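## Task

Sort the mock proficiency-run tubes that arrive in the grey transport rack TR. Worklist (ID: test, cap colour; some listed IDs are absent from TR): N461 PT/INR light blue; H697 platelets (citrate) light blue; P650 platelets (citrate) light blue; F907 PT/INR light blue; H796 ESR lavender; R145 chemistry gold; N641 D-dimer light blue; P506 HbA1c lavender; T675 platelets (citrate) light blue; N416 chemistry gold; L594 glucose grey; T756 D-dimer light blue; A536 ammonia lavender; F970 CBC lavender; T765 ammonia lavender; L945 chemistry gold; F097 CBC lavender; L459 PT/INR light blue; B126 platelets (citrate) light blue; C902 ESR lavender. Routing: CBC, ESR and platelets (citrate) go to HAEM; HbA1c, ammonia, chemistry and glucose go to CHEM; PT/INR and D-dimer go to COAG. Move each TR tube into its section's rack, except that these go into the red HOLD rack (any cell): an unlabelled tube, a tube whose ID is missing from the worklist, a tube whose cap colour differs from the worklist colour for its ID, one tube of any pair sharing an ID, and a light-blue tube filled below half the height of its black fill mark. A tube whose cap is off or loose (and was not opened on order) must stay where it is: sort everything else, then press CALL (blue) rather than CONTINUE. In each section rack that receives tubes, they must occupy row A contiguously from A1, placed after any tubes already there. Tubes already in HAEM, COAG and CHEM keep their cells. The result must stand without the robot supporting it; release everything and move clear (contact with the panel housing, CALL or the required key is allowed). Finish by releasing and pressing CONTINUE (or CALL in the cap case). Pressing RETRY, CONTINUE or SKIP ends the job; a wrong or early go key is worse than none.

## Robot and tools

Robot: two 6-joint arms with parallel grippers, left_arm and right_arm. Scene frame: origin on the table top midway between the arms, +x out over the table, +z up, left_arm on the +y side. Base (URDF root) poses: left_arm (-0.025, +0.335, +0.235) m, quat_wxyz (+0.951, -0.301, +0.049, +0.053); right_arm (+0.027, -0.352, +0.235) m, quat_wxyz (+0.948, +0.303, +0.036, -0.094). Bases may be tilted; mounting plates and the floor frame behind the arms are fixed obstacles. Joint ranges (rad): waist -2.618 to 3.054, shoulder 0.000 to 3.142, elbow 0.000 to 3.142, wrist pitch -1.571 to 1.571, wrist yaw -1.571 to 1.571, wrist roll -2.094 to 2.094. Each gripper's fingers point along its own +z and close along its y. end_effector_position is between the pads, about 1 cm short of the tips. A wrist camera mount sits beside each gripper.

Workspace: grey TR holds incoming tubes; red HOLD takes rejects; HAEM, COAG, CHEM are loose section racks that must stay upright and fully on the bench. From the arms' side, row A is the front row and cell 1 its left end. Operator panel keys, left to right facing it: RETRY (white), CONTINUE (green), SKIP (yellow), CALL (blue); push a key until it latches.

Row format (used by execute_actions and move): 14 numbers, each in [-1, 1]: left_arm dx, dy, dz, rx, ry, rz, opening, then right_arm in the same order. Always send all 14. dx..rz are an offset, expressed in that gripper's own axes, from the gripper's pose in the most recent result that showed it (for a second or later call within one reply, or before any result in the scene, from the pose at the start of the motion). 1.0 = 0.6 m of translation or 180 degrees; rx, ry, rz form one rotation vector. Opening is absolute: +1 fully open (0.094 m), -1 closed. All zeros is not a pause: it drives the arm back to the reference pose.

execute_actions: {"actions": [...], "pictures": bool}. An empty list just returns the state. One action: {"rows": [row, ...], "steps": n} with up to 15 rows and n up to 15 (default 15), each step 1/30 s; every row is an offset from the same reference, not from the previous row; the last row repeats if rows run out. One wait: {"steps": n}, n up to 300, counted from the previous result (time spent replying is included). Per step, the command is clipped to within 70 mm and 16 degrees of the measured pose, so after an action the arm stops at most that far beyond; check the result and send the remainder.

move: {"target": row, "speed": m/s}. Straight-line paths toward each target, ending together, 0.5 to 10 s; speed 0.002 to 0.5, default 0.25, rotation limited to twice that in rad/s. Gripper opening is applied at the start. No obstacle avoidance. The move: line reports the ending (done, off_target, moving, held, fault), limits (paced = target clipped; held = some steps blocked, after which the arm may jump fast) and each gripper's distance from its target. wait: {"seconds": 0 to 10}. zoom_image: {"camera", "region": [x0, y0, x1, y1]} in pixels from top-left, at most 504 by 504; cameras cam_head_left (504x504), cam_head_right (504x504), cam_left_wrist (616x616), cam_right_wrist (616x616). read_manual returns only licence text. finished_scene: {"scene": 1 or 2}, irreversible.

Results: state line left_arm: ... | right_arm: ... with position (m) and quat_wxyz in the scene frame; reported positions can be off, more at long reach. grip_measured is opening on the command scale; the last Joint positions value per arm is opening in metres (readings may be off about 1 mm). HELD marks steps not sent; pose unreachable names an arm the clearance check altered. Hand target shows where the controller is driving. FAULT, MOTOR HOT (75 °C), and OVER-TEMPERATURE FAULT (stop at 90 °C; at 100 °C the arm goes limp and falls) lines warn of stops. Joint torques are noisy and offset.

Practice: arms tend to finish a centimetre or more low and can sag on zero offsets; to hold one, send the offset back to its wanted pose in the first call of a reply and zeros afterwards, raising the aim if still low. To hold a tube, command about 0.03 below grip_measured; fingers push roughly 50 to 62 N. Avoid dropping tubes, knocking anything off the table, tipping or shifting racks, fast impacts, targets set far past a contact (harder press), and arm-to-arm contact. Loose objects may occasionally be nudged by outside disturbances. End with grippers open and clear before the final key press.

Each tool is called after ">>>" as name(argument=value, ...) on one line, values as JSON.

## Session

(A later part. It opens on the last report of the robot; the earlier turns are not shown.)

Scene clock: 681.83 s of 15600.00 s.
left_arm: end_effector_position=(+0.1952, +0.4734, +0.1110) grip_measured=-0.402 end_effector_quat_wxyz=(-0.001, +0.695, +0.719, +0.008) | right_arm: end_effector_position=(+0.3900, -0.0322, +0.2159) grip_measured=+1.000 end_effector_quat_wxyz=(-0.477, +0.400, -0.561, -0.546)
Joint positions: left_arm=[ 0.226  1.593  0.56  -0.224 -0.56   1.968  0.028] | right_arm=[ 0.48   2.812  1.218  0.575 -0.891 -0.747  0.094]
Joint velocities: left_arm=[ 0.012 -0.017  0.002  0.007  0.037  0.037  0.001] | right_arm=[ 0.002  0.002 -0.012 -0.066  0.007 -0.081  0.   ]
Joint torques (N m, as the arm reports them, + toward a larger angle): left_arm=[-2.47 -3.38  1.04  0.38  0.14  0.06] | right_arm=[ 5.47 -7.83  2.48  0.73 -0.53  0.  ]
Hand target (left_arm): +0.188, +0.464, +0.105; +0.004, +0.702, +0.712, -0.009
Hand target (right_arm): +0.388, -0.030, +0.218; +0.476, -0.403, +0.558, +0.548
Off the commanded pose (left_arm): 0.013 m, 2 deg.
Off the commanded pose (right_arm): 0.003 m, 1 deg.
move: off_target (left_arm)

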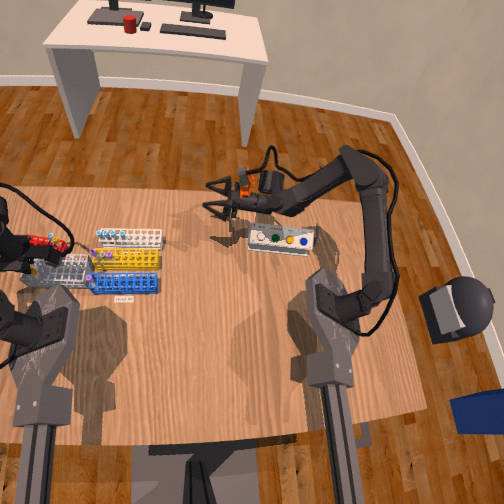

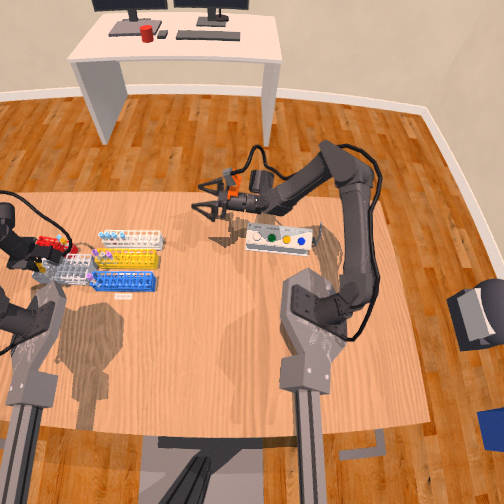

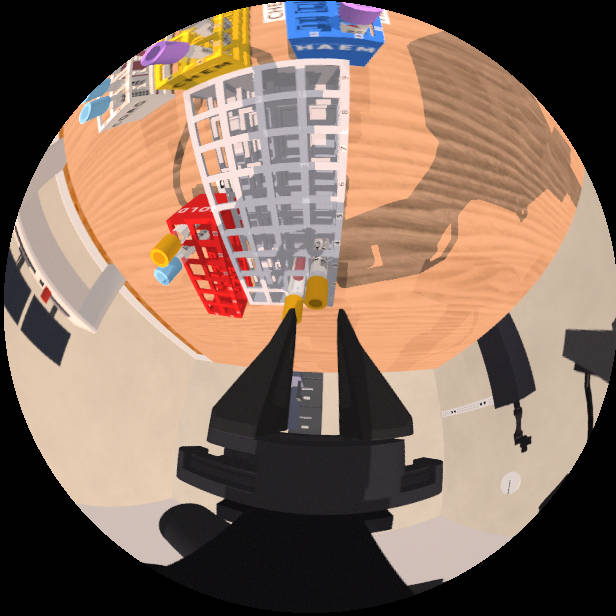

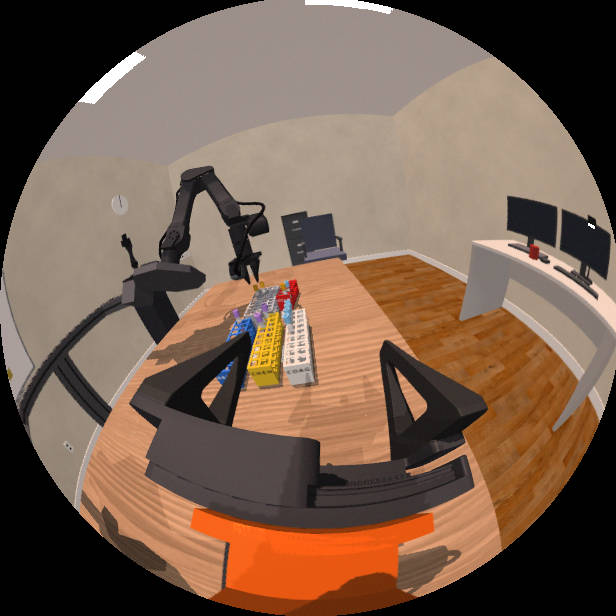

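>>> move(target=[-0.022,-0.012,0.051,0.005,-0.009,0.005,-0.45,0,0,0,0,0,0,1], speed=0.06)

>>> execute_actions(actions=[{"rows":[[0,0,0,0,0,0,-0.75,0,0,0,0,0,0,1]],"steps":12}], pictures=false)

>>> move(target=[0,0.012,-0.21,0,-0.004,0.01,-0.75,0,0,0,0,0,0,1], speed=0.12)

>>> move(target=[-0.4,0.1,-0.03,0,0,0.25,-0.75,-0.03,0.04,0.04,-0.03,-0.01,-0.02,1])

>>> zoom_image(camera="cam_right_wrist", region=[210,250,300,340])

>>> zoom_image(camera="cam_left_wrist", region=[270,230,370,330])

Scene clock: 693.13 s of 15600.00 s.
left_arm: end_effector_position=(+0.1957, +0.4697, +0.0859) grip_measured=-0.448 end_effector_quat_wxyz=(-0.001, +0.695, +0.719, +0.010) | right_arm: end_effector_position=(+0.3921, -0.0342, +0.2139) grip_measured=+1.000 end_effector_quat_wxyz=(-0.477, +0.398, -0.564, -0.544)
Joint positions: left_arm=[ 0.269  1.701  0.54  -0.068 -0.549  2.016  0.026] | right_arm=[ 0.473  2.812  1.218  0.575 -0.888 -0.747  0.094]
Joint velocities: left_arm=[ 0.012 -0.002 -0.002  0.081 -0.081  0.051 -0.001] | right_arm=[-0.012  0.002  0.012  0.022 -0.051 -0.066  0.   ]
Joint torques (N m, as the arm reports them, + toward a larger angle): left_arm=[-2.68 -3.85  0.42  0.37  0.19  0.02] | right_arm=[ 5.46 -7.81  2.44  0.74 -0.53 -0.01]
Hand target (left_arm): +0.188, +0.460, +0.081; +0.003, +0.700, +0.714, -0.007
Hand target (right_arm): +0.390, -0.032, +0.216; +0.477, -0.400, +0.561, +0.546
Off the commanded pose (left_arm): 0.013 m, 2 deg.
Off the commanded pose (right_arm): 0.004 m, 1 deg.
After step 90, 7.20 s passed at rest.
move: off_target (left_arm)

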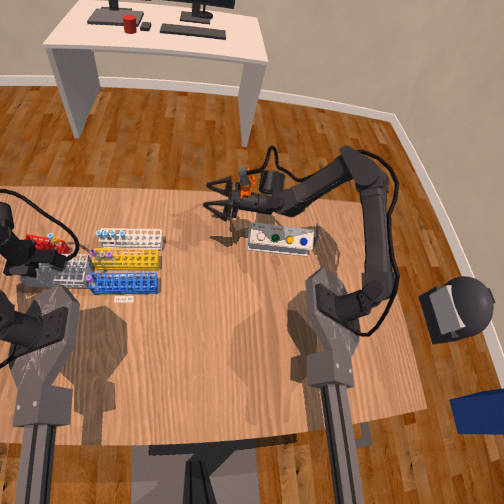

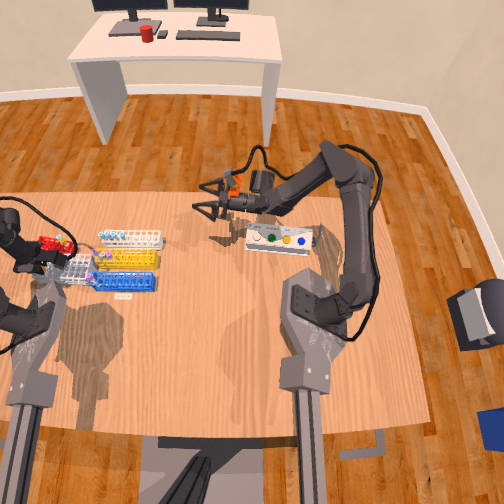

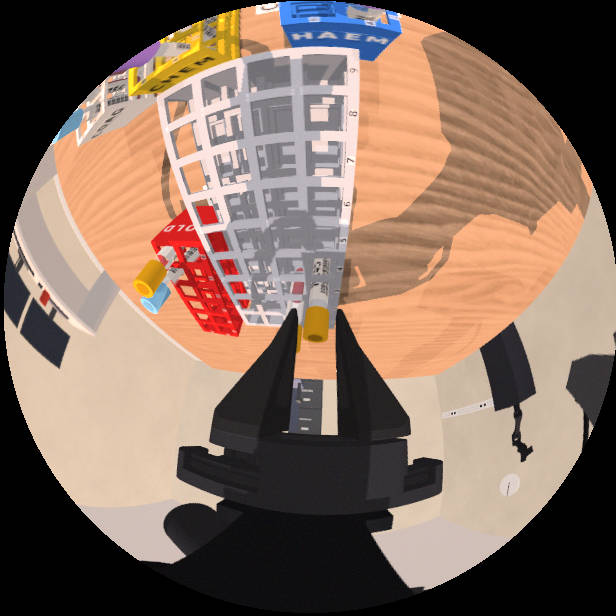

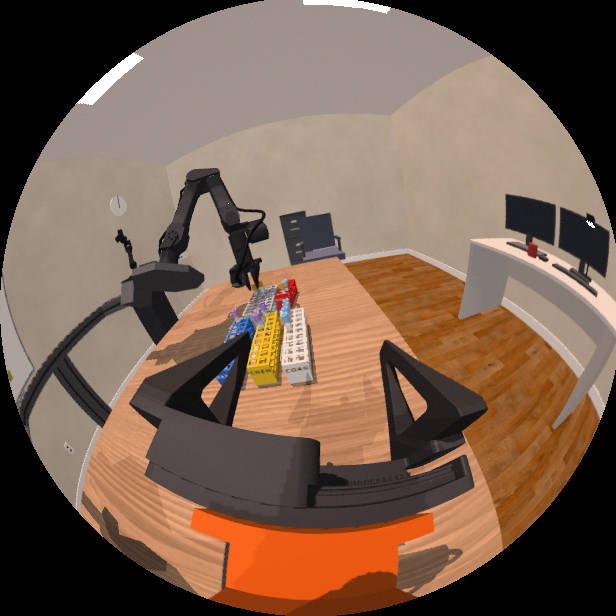

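Scene clock: 693.53 s of 15600.00 s.
left_arm: end_effector_position=(+0.1958, +0.4698, +0.0859) grip_measured=-0.717 end_effector_quat_wxyz=(-0.001, +0.695, +0.719, +0.010) | right_arm: end_effector_position=(+0.3940, -0.0362, +0.2120) grip_measured=+1.000 end_effector_quat_wxyz=(+0.477, -0.395, +0.567, +0.543)
Joint positions: left_arm=[ 0.269  1.701  0.54  -0.067 -0.549  2.016  0.013] | right_arm=[ 0.467  2.812  1.218  0.575 -0.885 -0.747  0.094]
Joint velocities: left_arm=[-0.002  0.007  0.012 -0.022  0.007 -0.022  0.001] | right_arm=[-0.002  0.007  0.002  0.022  0.037  0.022  0.   ]
Joint torques (N m, as the arm reports them, + toward a larger angle): left_arm=[-3.24 -5.15  1.65  0.3  -0.04 -0.03] | right_arm=[ 5.53 -7.78  2.48  0.73 -0.55 -0.03]
Hand target (left_arm): +0.196, +0.470, +0.086; -0.001, +0.695, +0.719, +0.010
Hand target (right_arm): +0.392, -0.034, +0.214; +0.477, -0.398, +0.564, +0.544
Off the commanded pose (left_arm): 0.000 m, 0 deg.
Off the commanded pose (right_arm): 0.003 m, 0 deg.
Steps of this call (steps 1 to 12: all 12 steps of this action). Readings (end_effector_position):
1: left_arm (+0.1958, +0.4698, +0.0859) | right_arm (+0.3922, -0.0343, +0.2138)
2: left_arm (+0.1958, +0.4698, +0.0859) | right_arm (+0.3924, -0.0346, +0.2136)
4: left_arm (+0.1958, +0.4698, +0.0859) | right_arm (+0.3931, -0.0352, +0.2129)
8: left_arm (+0.1958, +0.4698, +0.0859) | right_arm (+0.3939, -0.0362, +0.2121)
12: the state above

Scene clock: 695.50 s of 15600.00 s.
left_arm: end_effector_position=(+0.1986, +0.4666, +0.2038) grip_measured=-0.717 end_effector_quat_wxyz=(-0.002, +0.706, +0.708, -0.002) | right_arm: end_effector_position=(+0.3960, -0.0382, +0.2100) grip_measured=+1.000 end_effector_quat_wxyz=(+0.477, -0.393, +0.570, +0.541)
Joint positions: left_arm=[-0.031  1.39   0.746 -0.803 -0.608  1.683  0.013] | right_arm=[ 0.46   2.812  1.218  0.575 -0.881 -0.747  0.094]
Joint velocities: left_arm=[ 0.007  0.007  0.007 -0.081 -0.022 -0.007  0.   ] | right_arm=[ 0.002 -0.002 -0.027  0.022 -0.095 -0.051  0.   ]
Joint torques (N m, as the arm reports them, + toward a larger angle): left_arm=[-4.04 -5.18  5.29  0.03 -0.05 -0.02] | right_arm=[ 5.54 -7.89  2.44  0.74 -0.53 -0.03]
Hand target (left_arm): +0.203, +0.468, +0.212; +0.005, +0.706, +0.708, +0.005
Hand target (right_arm): +0.394, -0.036, +0.212; +0.477, -0.395, +0.567, +0.543
Off the commanded pose (left_arm): 0.009 m, 1 deg.
Off the commanded pose (right_arm): 0.004 m, 1 deg.
move: done

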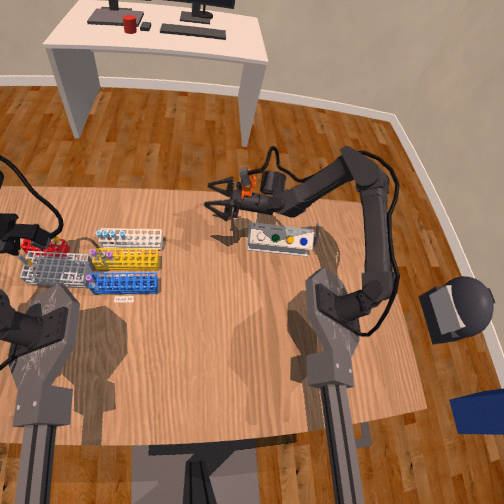

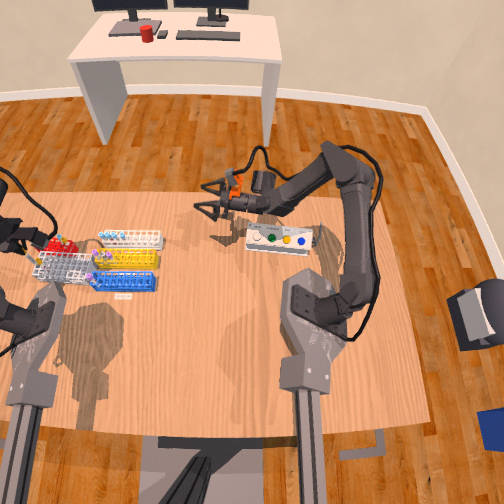

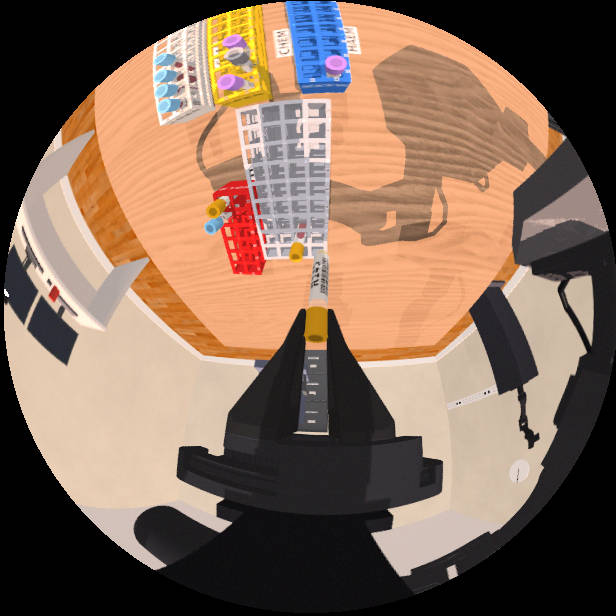

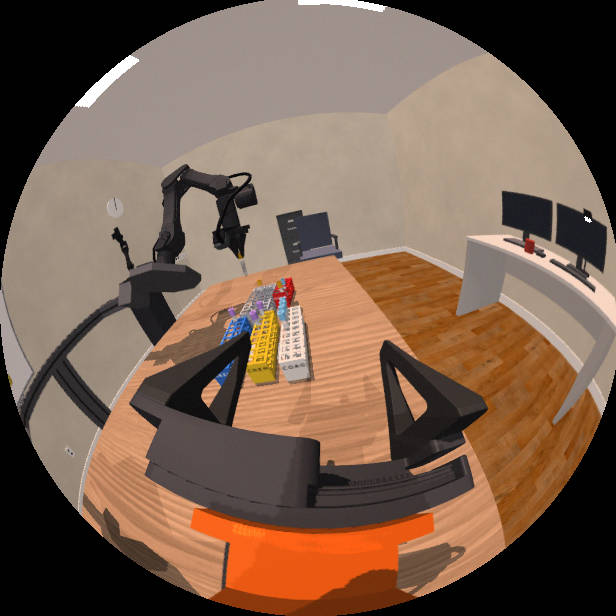

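Scene clock: 697.67 s of 15600.00 s.
left_arm: end_effector_position=(+0.2591, +0.2283, +0.2211) grip_measured=-0.717 end_effector_quat_wxyz=(+0.006, +0.918, +0.397, +0.009) | right_arm: end_effector_position=(+0.3795, -0.0218, +0.2254) grip_measured=+1.000 end_effector_quat_wxyz=(-0.477, +0.415, -0.543, -0.552)
Joint positions: left_arm=[-0.718  2.186  1.164 -0.858 -0.546  1.637  0.013] | right_arm=[ 0.516  2.812  1.218  0.575 -0.905 -0.753  0.094]
Joint velocities: left_arm=[ 0.002 -0.012 -0.012  0.037 -0.022  0.066 -0.001] | right_arm=[-0.007 -0.002 -0.007 -0.007 -0.081 -0.051  0.   ]
Joint torques (N m, as the arm reports them, + toward a larger angle): left_arm=[-6.03 -5.39  5.62  0.05  0.16  0.05] | right_arm=[ 6.22 -6.82  5.19  0.7  -0.77 -0.09]
Hand target (left_arm): +0.255, +0.222, +0.222; +0.004, +0.923, +0.384, -0.002
Hand target (right_arm): +0.380, -0.013, +0.234; +0.483, -0.424, +0.525, +0.558
Off the commanded pose (left_arm): 0.002 m, 2 deg.
Off the commanded pose (right_arm): 0.012 m, 3 deg.
move: off_target (right_arm)

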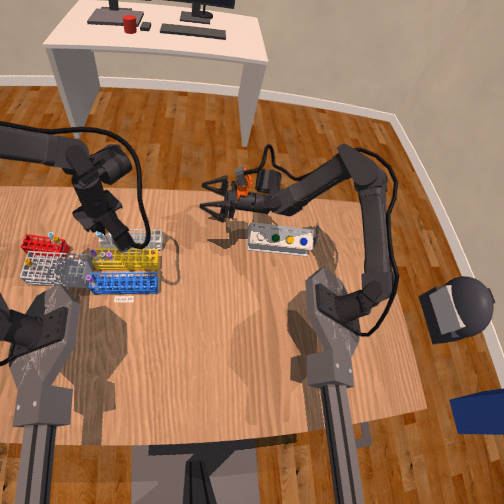

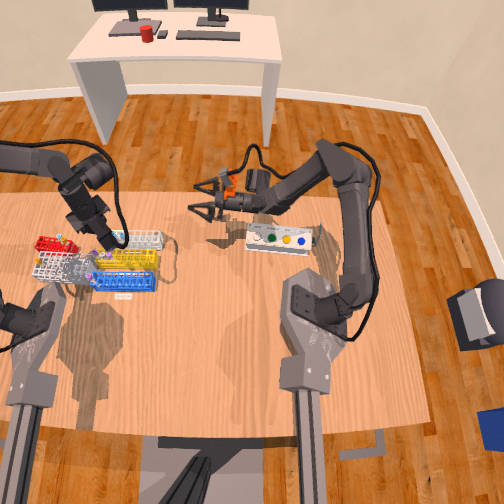

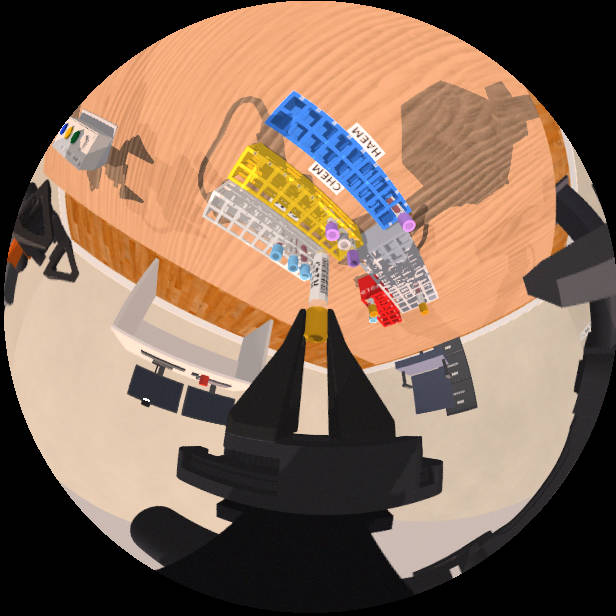

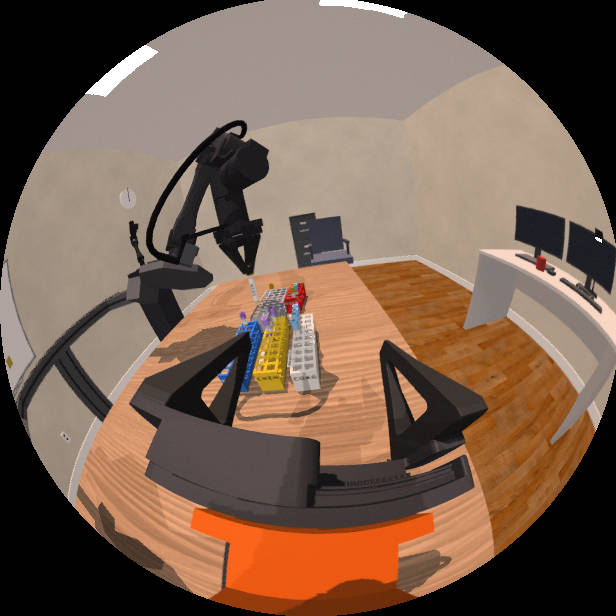

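Region (210, 250, 300, 340) of cam_right_wrist's 616x616 image, scaled by 5.600, with more detail than that image has.

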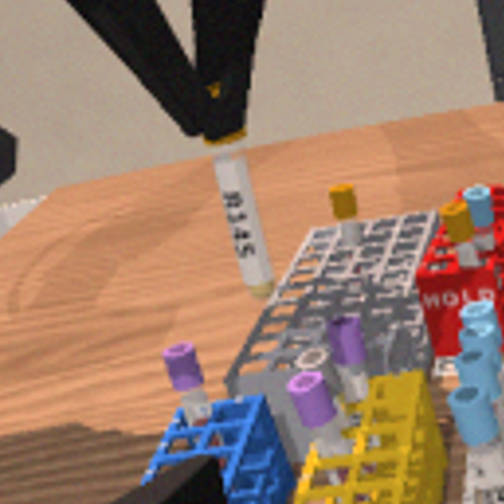

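Region (270, 230, 370, 330) of cam_left_wrist's 616x616 image, scaled by 5.040, with more detail than that image has.

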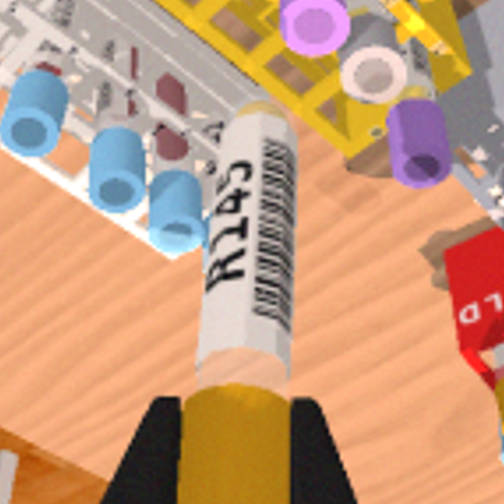

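>>> move(target=[-0.014,-0.007,0.14,0,0,-0.237,-0.75,0,0,0,0,0,0,1], speed=0.15)

>>> zoom_image(camera="cam_left_wrist", region=[250,200,390,340])

Scene clock: 704.53 s of 15600.00 s.
left_arm: end_effector_position=(+0.2576, +0.2251, +0.1446) grip_measured=-0.717 end_effector_quat_wxyz=(+0.016, +0.711, +0.703, +0.008) | right_arm: end_effector_position=(+0.3815, -0.0237, +0.2236) grip_measured=+1.000 end_effector_quat_wxyz=(-0.477, +0.413, -0.547, -0.550)
Joint positions: left_arm=[-0.602  2.312  1.022 -0.5   -0.577  1.036  0.013] | right_arm=[ 0.509  2.812  1.218  0.575 -0.902 -0.753  0.094]
Joint velocities: left_arm=[ 0.012  0.007 -0.007  0.022 -0.051 -0.007 -0.   ] | right_arm=[ 0.002  0.007  0.002  0.007  0.007 -0.037  0.   ]
Joint torques (N m, as the arm reports them, + toward a larger angle): left_arm=[-5.09 -5.88  2.39  0.52 -0.03 -0.04] | right_arm=[ 5.38 -7.86  2.56  0.78 -0.51 -0.02]
Hand target (left_arm): +0.251, +0.226, +0.137; +0.008, +0.710, +0.704, +0.007
Hand target (right_arm): +0.379, -0.022, +0.225; +0.477, -0.415, +0.543, +0.552
Off the commanded pose (left_arm): 0.009 m, 1 deg.
Off the commanded pose (right_arm): 0.003 m, 0 deg.
After step 90, 0.87 s passed at rest.
move: done

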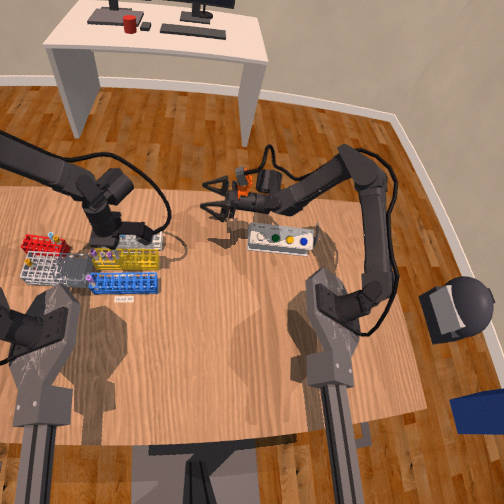

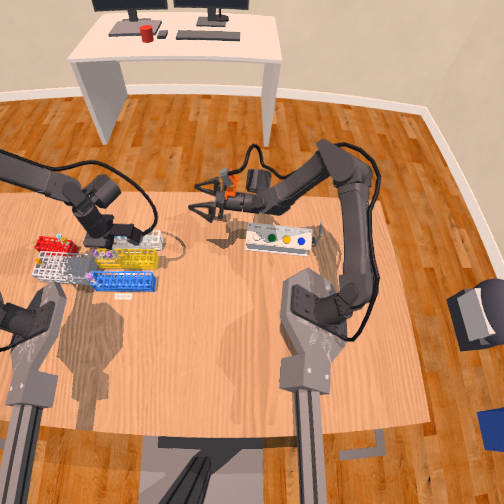

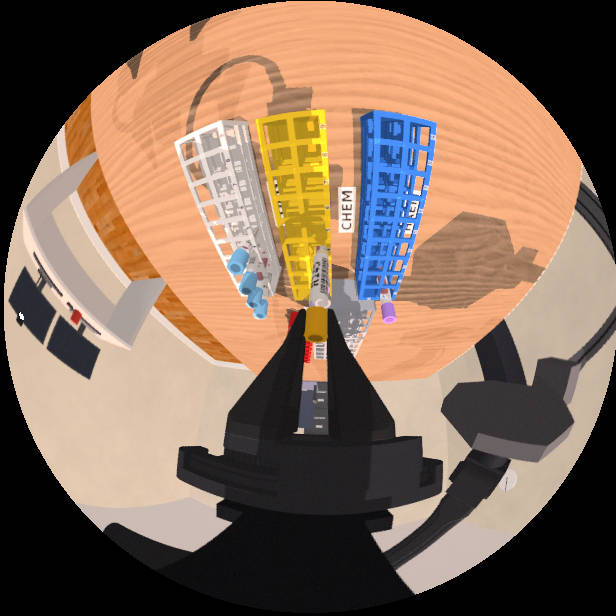

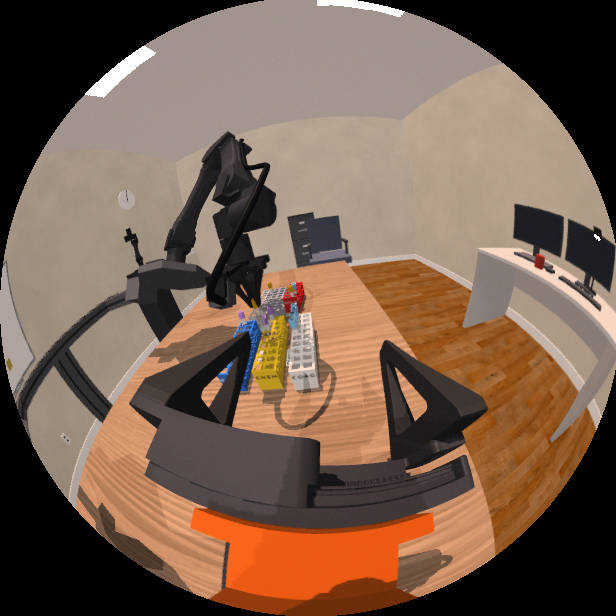

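Region (250, 200, 390, 340) of cam_left_wrist's 616x616 image, scaled by 3.600, with more detail than that image has.

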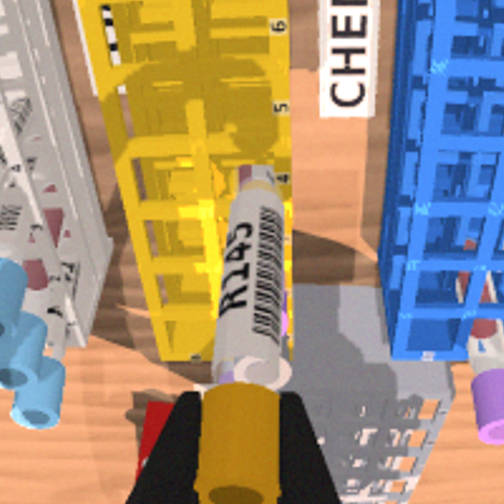

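The tip needs about +4 mm in x before insertion.

>>> move(target=[-0.001,-0.005,0.022,0,0.002,0,-0.75,0,0,0,0,0,0,1], speed=0.03)

>>> zoom_image(camera="cam_left_wrist", region=[250,200,390,340])

Scene clock: 708.13 s of 15600.00 s.
left_arm: end_effector_position=(+0.2657, +0.2243, +0.1432) grip_measured=-0.717 end_effector_quat_wxyz=(+0.028, +0.703, +0.710, +0.013) | right_arm: end_effector_position=(+0.3835, -0.0256, +0.2218) grip_measured=+1.000 end_effector_quat_wxyz=(-0.477, +0.411, -0.550, -0.549)
Joint positions: left_arm=[-0.591  2.312  1.022 -0.463 -0.583  1.045  0.013] | right_arm=[ 0.503  2.812  1.218  0.575 -0.899 -0.753  0.094]
Joint velocities: left_arm=[ 0.002  0.002 -0.002  0.037 -0.037 -0.051 -0.   ] | right_arm=[ 0.012  0.002 -0.007 -0.007  0.022 -0.037  0.   ]
Joint torques (N m, as the arm reports them, + toward a larger angle): left_arm=[-4.98 -4.84  1.92  0.6  -0.06  0.04] | right_arm=[ 5.43 -7.9   2.6   0.77 -0.51 -0.01]
Hand target (left_arm): +0.255, +0.225, +0.132; +0.014, +0.711, +0.703, +0.011
Hand target (right_arm): +0.381, -0.024, +0.224; +0.477, -0.413, +0.547, +0.551
Off the commanded pose (left_arm): 0.016 m, 2 deg.
Off the commanded pose (right_arm): 0.003 m, 0 deg.
move: off_target (left_arm)

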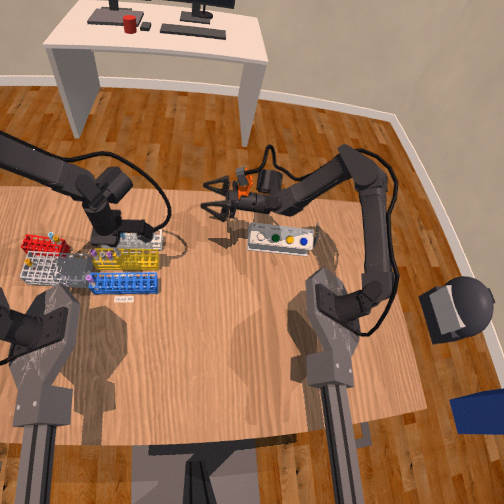

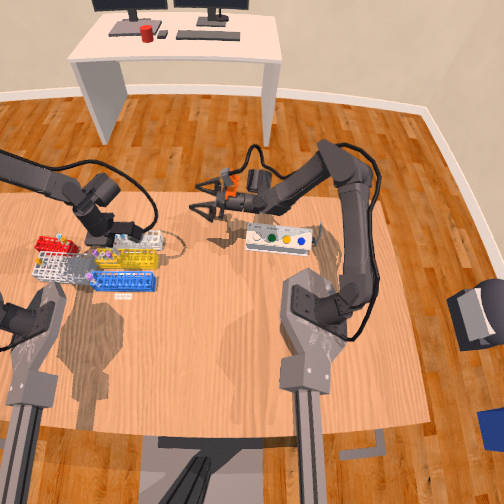

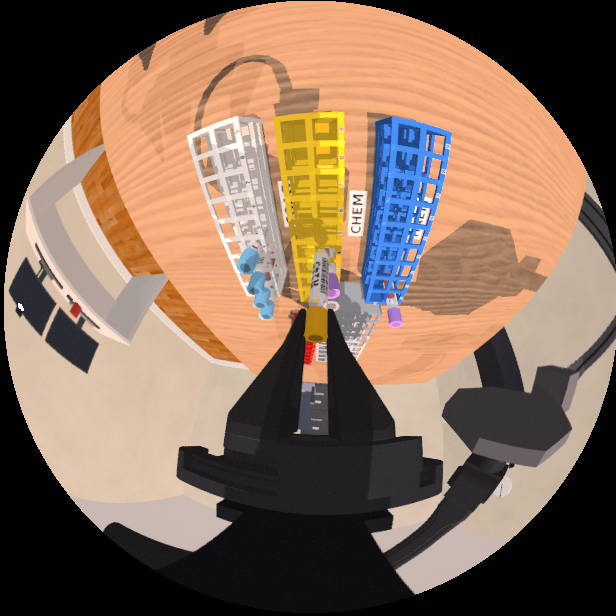

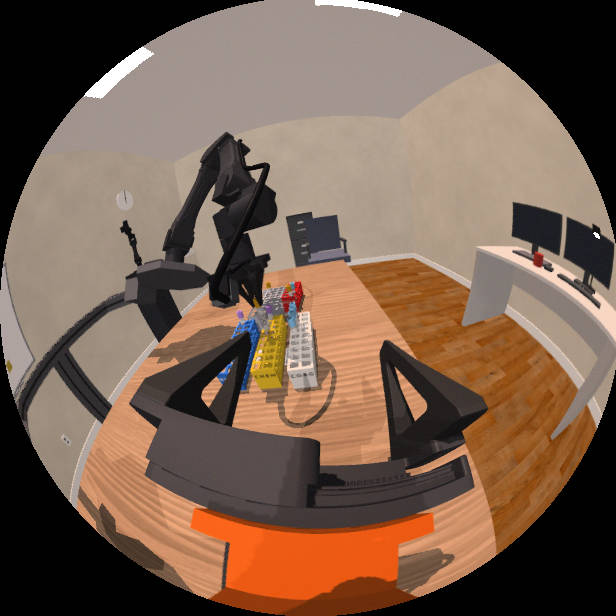

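Region (250, 200, 390, 340) of cam_left_wrist's 616x616 image, scaled by 3.600, with more detail than that image has.

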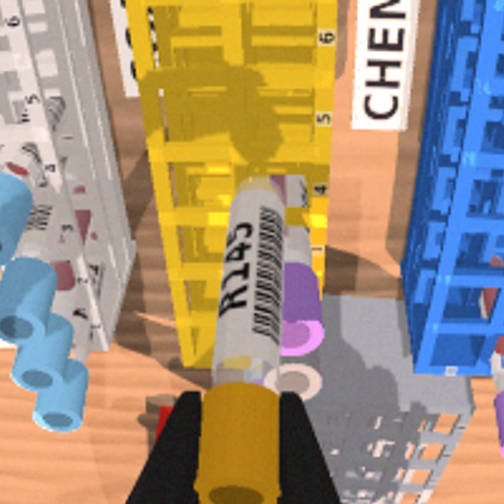

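>>> execute_actions(actions=[{"rows":[[0.002,-0.021,0.024,0.008,0.005,0.007,-0.75,0,0,0,0,0,0,1]]}])

>>> zoom_image(camera="cam_left_wrist", region=[250,200,390,340])

Scene clock: 712.37 s of 15600.00 s.
left_arm: end_effector_position=(+0.2597, +0.2249, +0.1355) grip_measured=-0.717 end_effector_quat_wxyz=(+0.021, +0.708, +0.706, +0.012) | right_arm: end_effector_position=(+0.3856, -0.0276, +0.2199) grip_measured=+1.000 end_effector_quat_wxyz=(-0.478, +0.408, -0.553, -0.547)
Joint positions: left_arm=[-0.585  2.33   1.007 -0.444 -0.585  1.054  0.013] | right_arm=[ 0.496  2.812  1.218  0.575 -0.896 -0.753  0.094]
Joint velocities: left_arm=[ 0.002 -0.012 -0.007  0.066  0.022 -0.037  0.001] | right_arm=[ 0.002 -0.002 -0.012 -0.022 -0.095 -0.022  0.   ]
Joint torques (N m, as the arm reports them, + toward a larger angle): left_arm=[-5.02 -5.66  2.27  0.55 -0.06  0.05] | right_arm=[ 5.39 -7.85  2.59  0.76 -0.52 -0.01]
Hand target (left_arm): +0.254, +0.225, +0.128; +0.013, +0.711, +0.703, +0.011
Hand target (right_arm): +0.384, -0.026, +0.222; +0.477, -0.410, +0.550, +0.549
Off the commanded pose (left_arm): 0.009 m, 1 deg.
Off the commanded pose (right_arm): 0.003 m, 1 deg.
Steps of this call (steps 1 to 90: nothing new was sent; then 0.73 s passed at rest; steps 91 to 105: all 15 steps of this action). Readings (end_effector_position):
91: left_arm (+0.2657, +0.2240, +0.1427) | right_arm (+0.3836, -0.0257, +0.2218)
92: left_arm (+0.2653, +0.2237, +0.1419) | right_arm (+0.3838, -0.0259, +0.2215)
94: left_arm (+0.2628, +0.2239, +0.1394) | right_arm (+0.3846, -0.0267, +0.2208)
98: left_arm (+0.2590, +0.2251, +0.1357) | right_arm (+0.3855, -0.0276, +0.2200)
105: the state above

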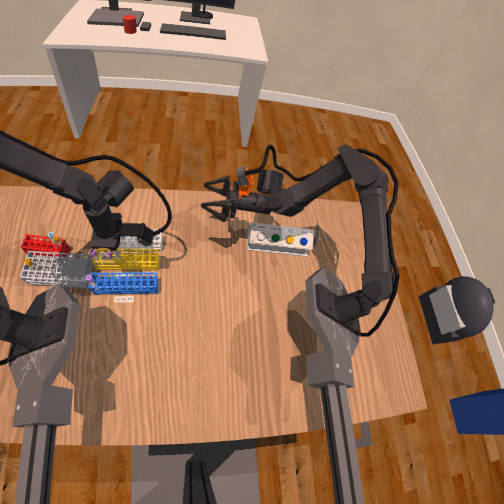

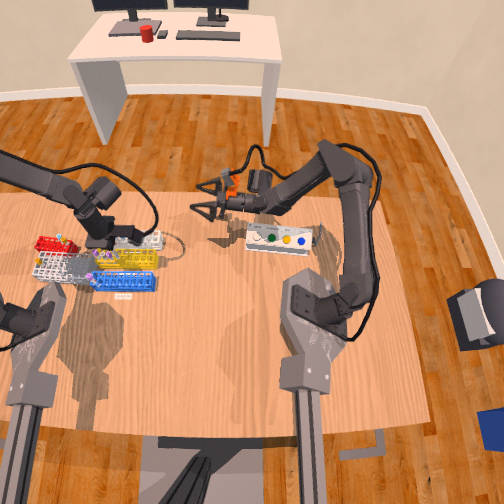

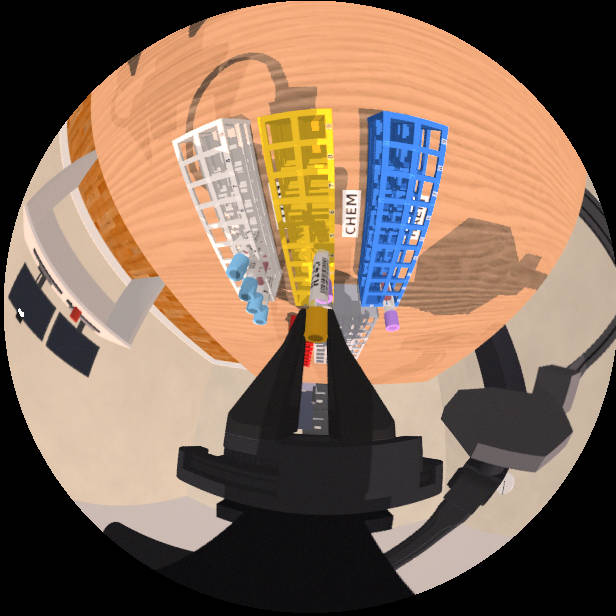

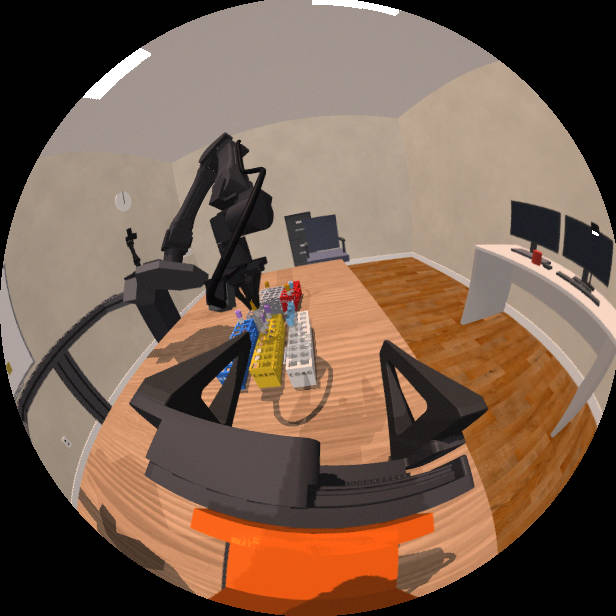

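Region (250, 200, 390, 340) of cam_left_wrist's 616x616 image, scaled by 3.600, with more detail than that image has.

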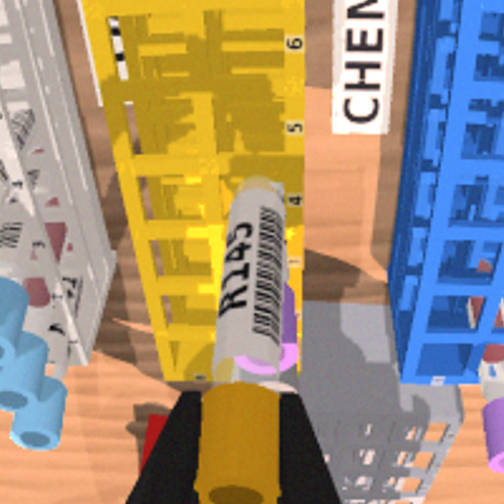

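>>> execute_actions(actions=[{"rows":[[0.002,-0.011,0.02,0.004,0.003,0.003,-0.75,0,0,0,0,0,0,1],[0.002,-0.011,0.026,0.004,0.003,0.003,-0.75,0,0,0,0,0,0,1],[0.002,-0.011,0.032,0.004,0.003,0.003,-0.75,0,0,0,0,0,0,1],[0.002,-0.011,0.038,0.004,0.003,0.003,-0.75,0,0,0,0,0,0,1]]}])

Scene clock: 715.70 s of 15600.00 s.
left_arm: end_effector_position=(+0.2599, +0.2266, +0.1190) grip_measured=-0.717 end_effector_quat_wxyz=(+0.018, +0.706, +0.708, +0.012) | right_arm: end_effector_position=(+0.3875, -0.0295, +0.2181) grip_measured=+1.000 end_effector_quat_wxyz=(-0.478, +0.406, -0.556, -0.546)
Joint positions: left_arm=[-0.553  2.368  0.996 -0.38  -0.593  1.086  0.013] | right_arm=[ 0.489  2.812  1.218  0.575 -0.893 -0.753  0.094]
Joint velocities: left_arm=[-0.007  0.017  0.002  0.066 -0.022 -0.022  0.001] | right_arm=[-0.012  0.002  0.007 -0.125  0.037 -0.007  0.   ]
Joint torques (N m, as the arm reports them, + toward a larger angle): left_arm=[-5.32 -6.17  1.9   0.52 -0.03  0.03] | right_arm=[ 5.53 -7.8   2.54  0.77 -0.52  0.  ]
Hand target (left_arm): +0.254, +0.226, +0.113; +0.013, +0.711, +0.703, +0.011
Hand target (right_arm): +0.385, -0.028, +0.220; +0.478, -0.408, +0.553, +0.547
Off the commanded pose (left_arm): 0.009 m, 1 deg.
Off the commanded pose (right_arm): 0.003 m, 0 deg.
Steps of this call (steps 1 to 85: nothing new was sent; steps 86 to 100: all 15 steps of this action). Readings (end_effector_position):
86: left_arm (+0.2603, +0.2248, +0.1354) | right_arm (+0.3857, -0.0277, +0.2198)
87: left_arm (+0.2610, +0.2246, +0.1347) | right_arm (+0.3859, -0.0279, +0.2196)
89: left_arm (+0.2625, +0.2251, +0.1309) | right_arm (+0.3866, -0.0286, +0.2190)
93: left_arm (+0.2603, +0.2270, +0.1212) | right_arm (+0.3875, -0.0295, +0.2182)
100: the state above

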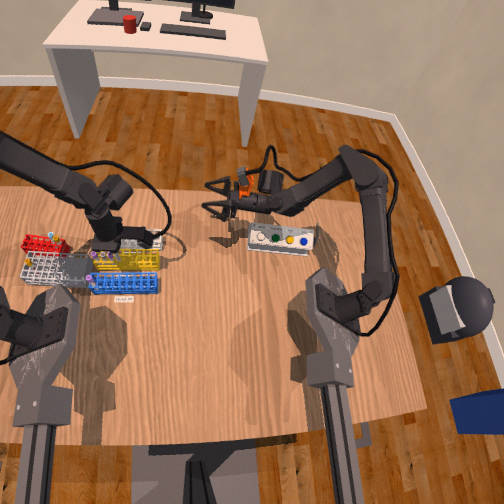

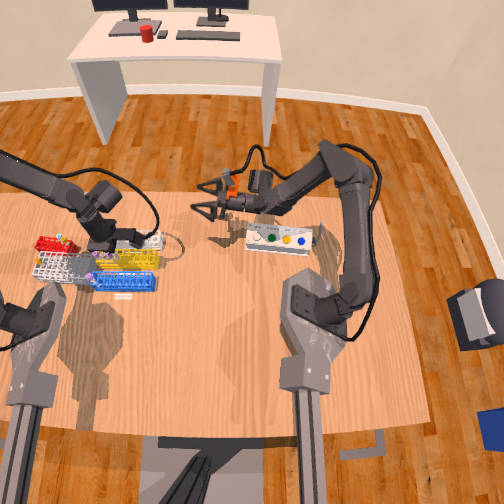

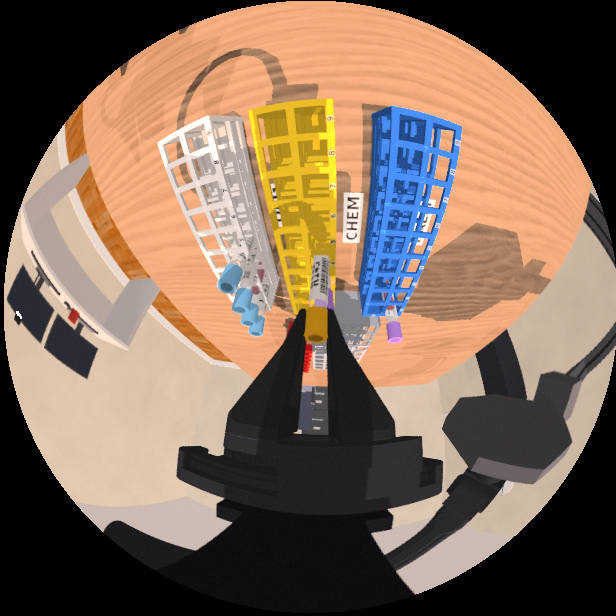

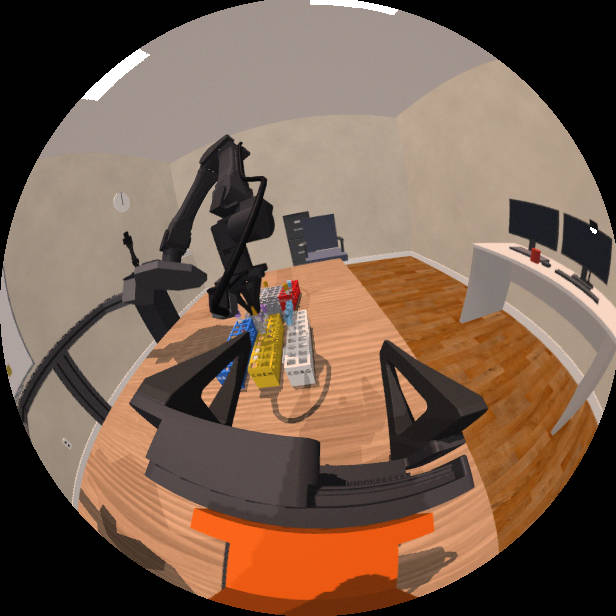

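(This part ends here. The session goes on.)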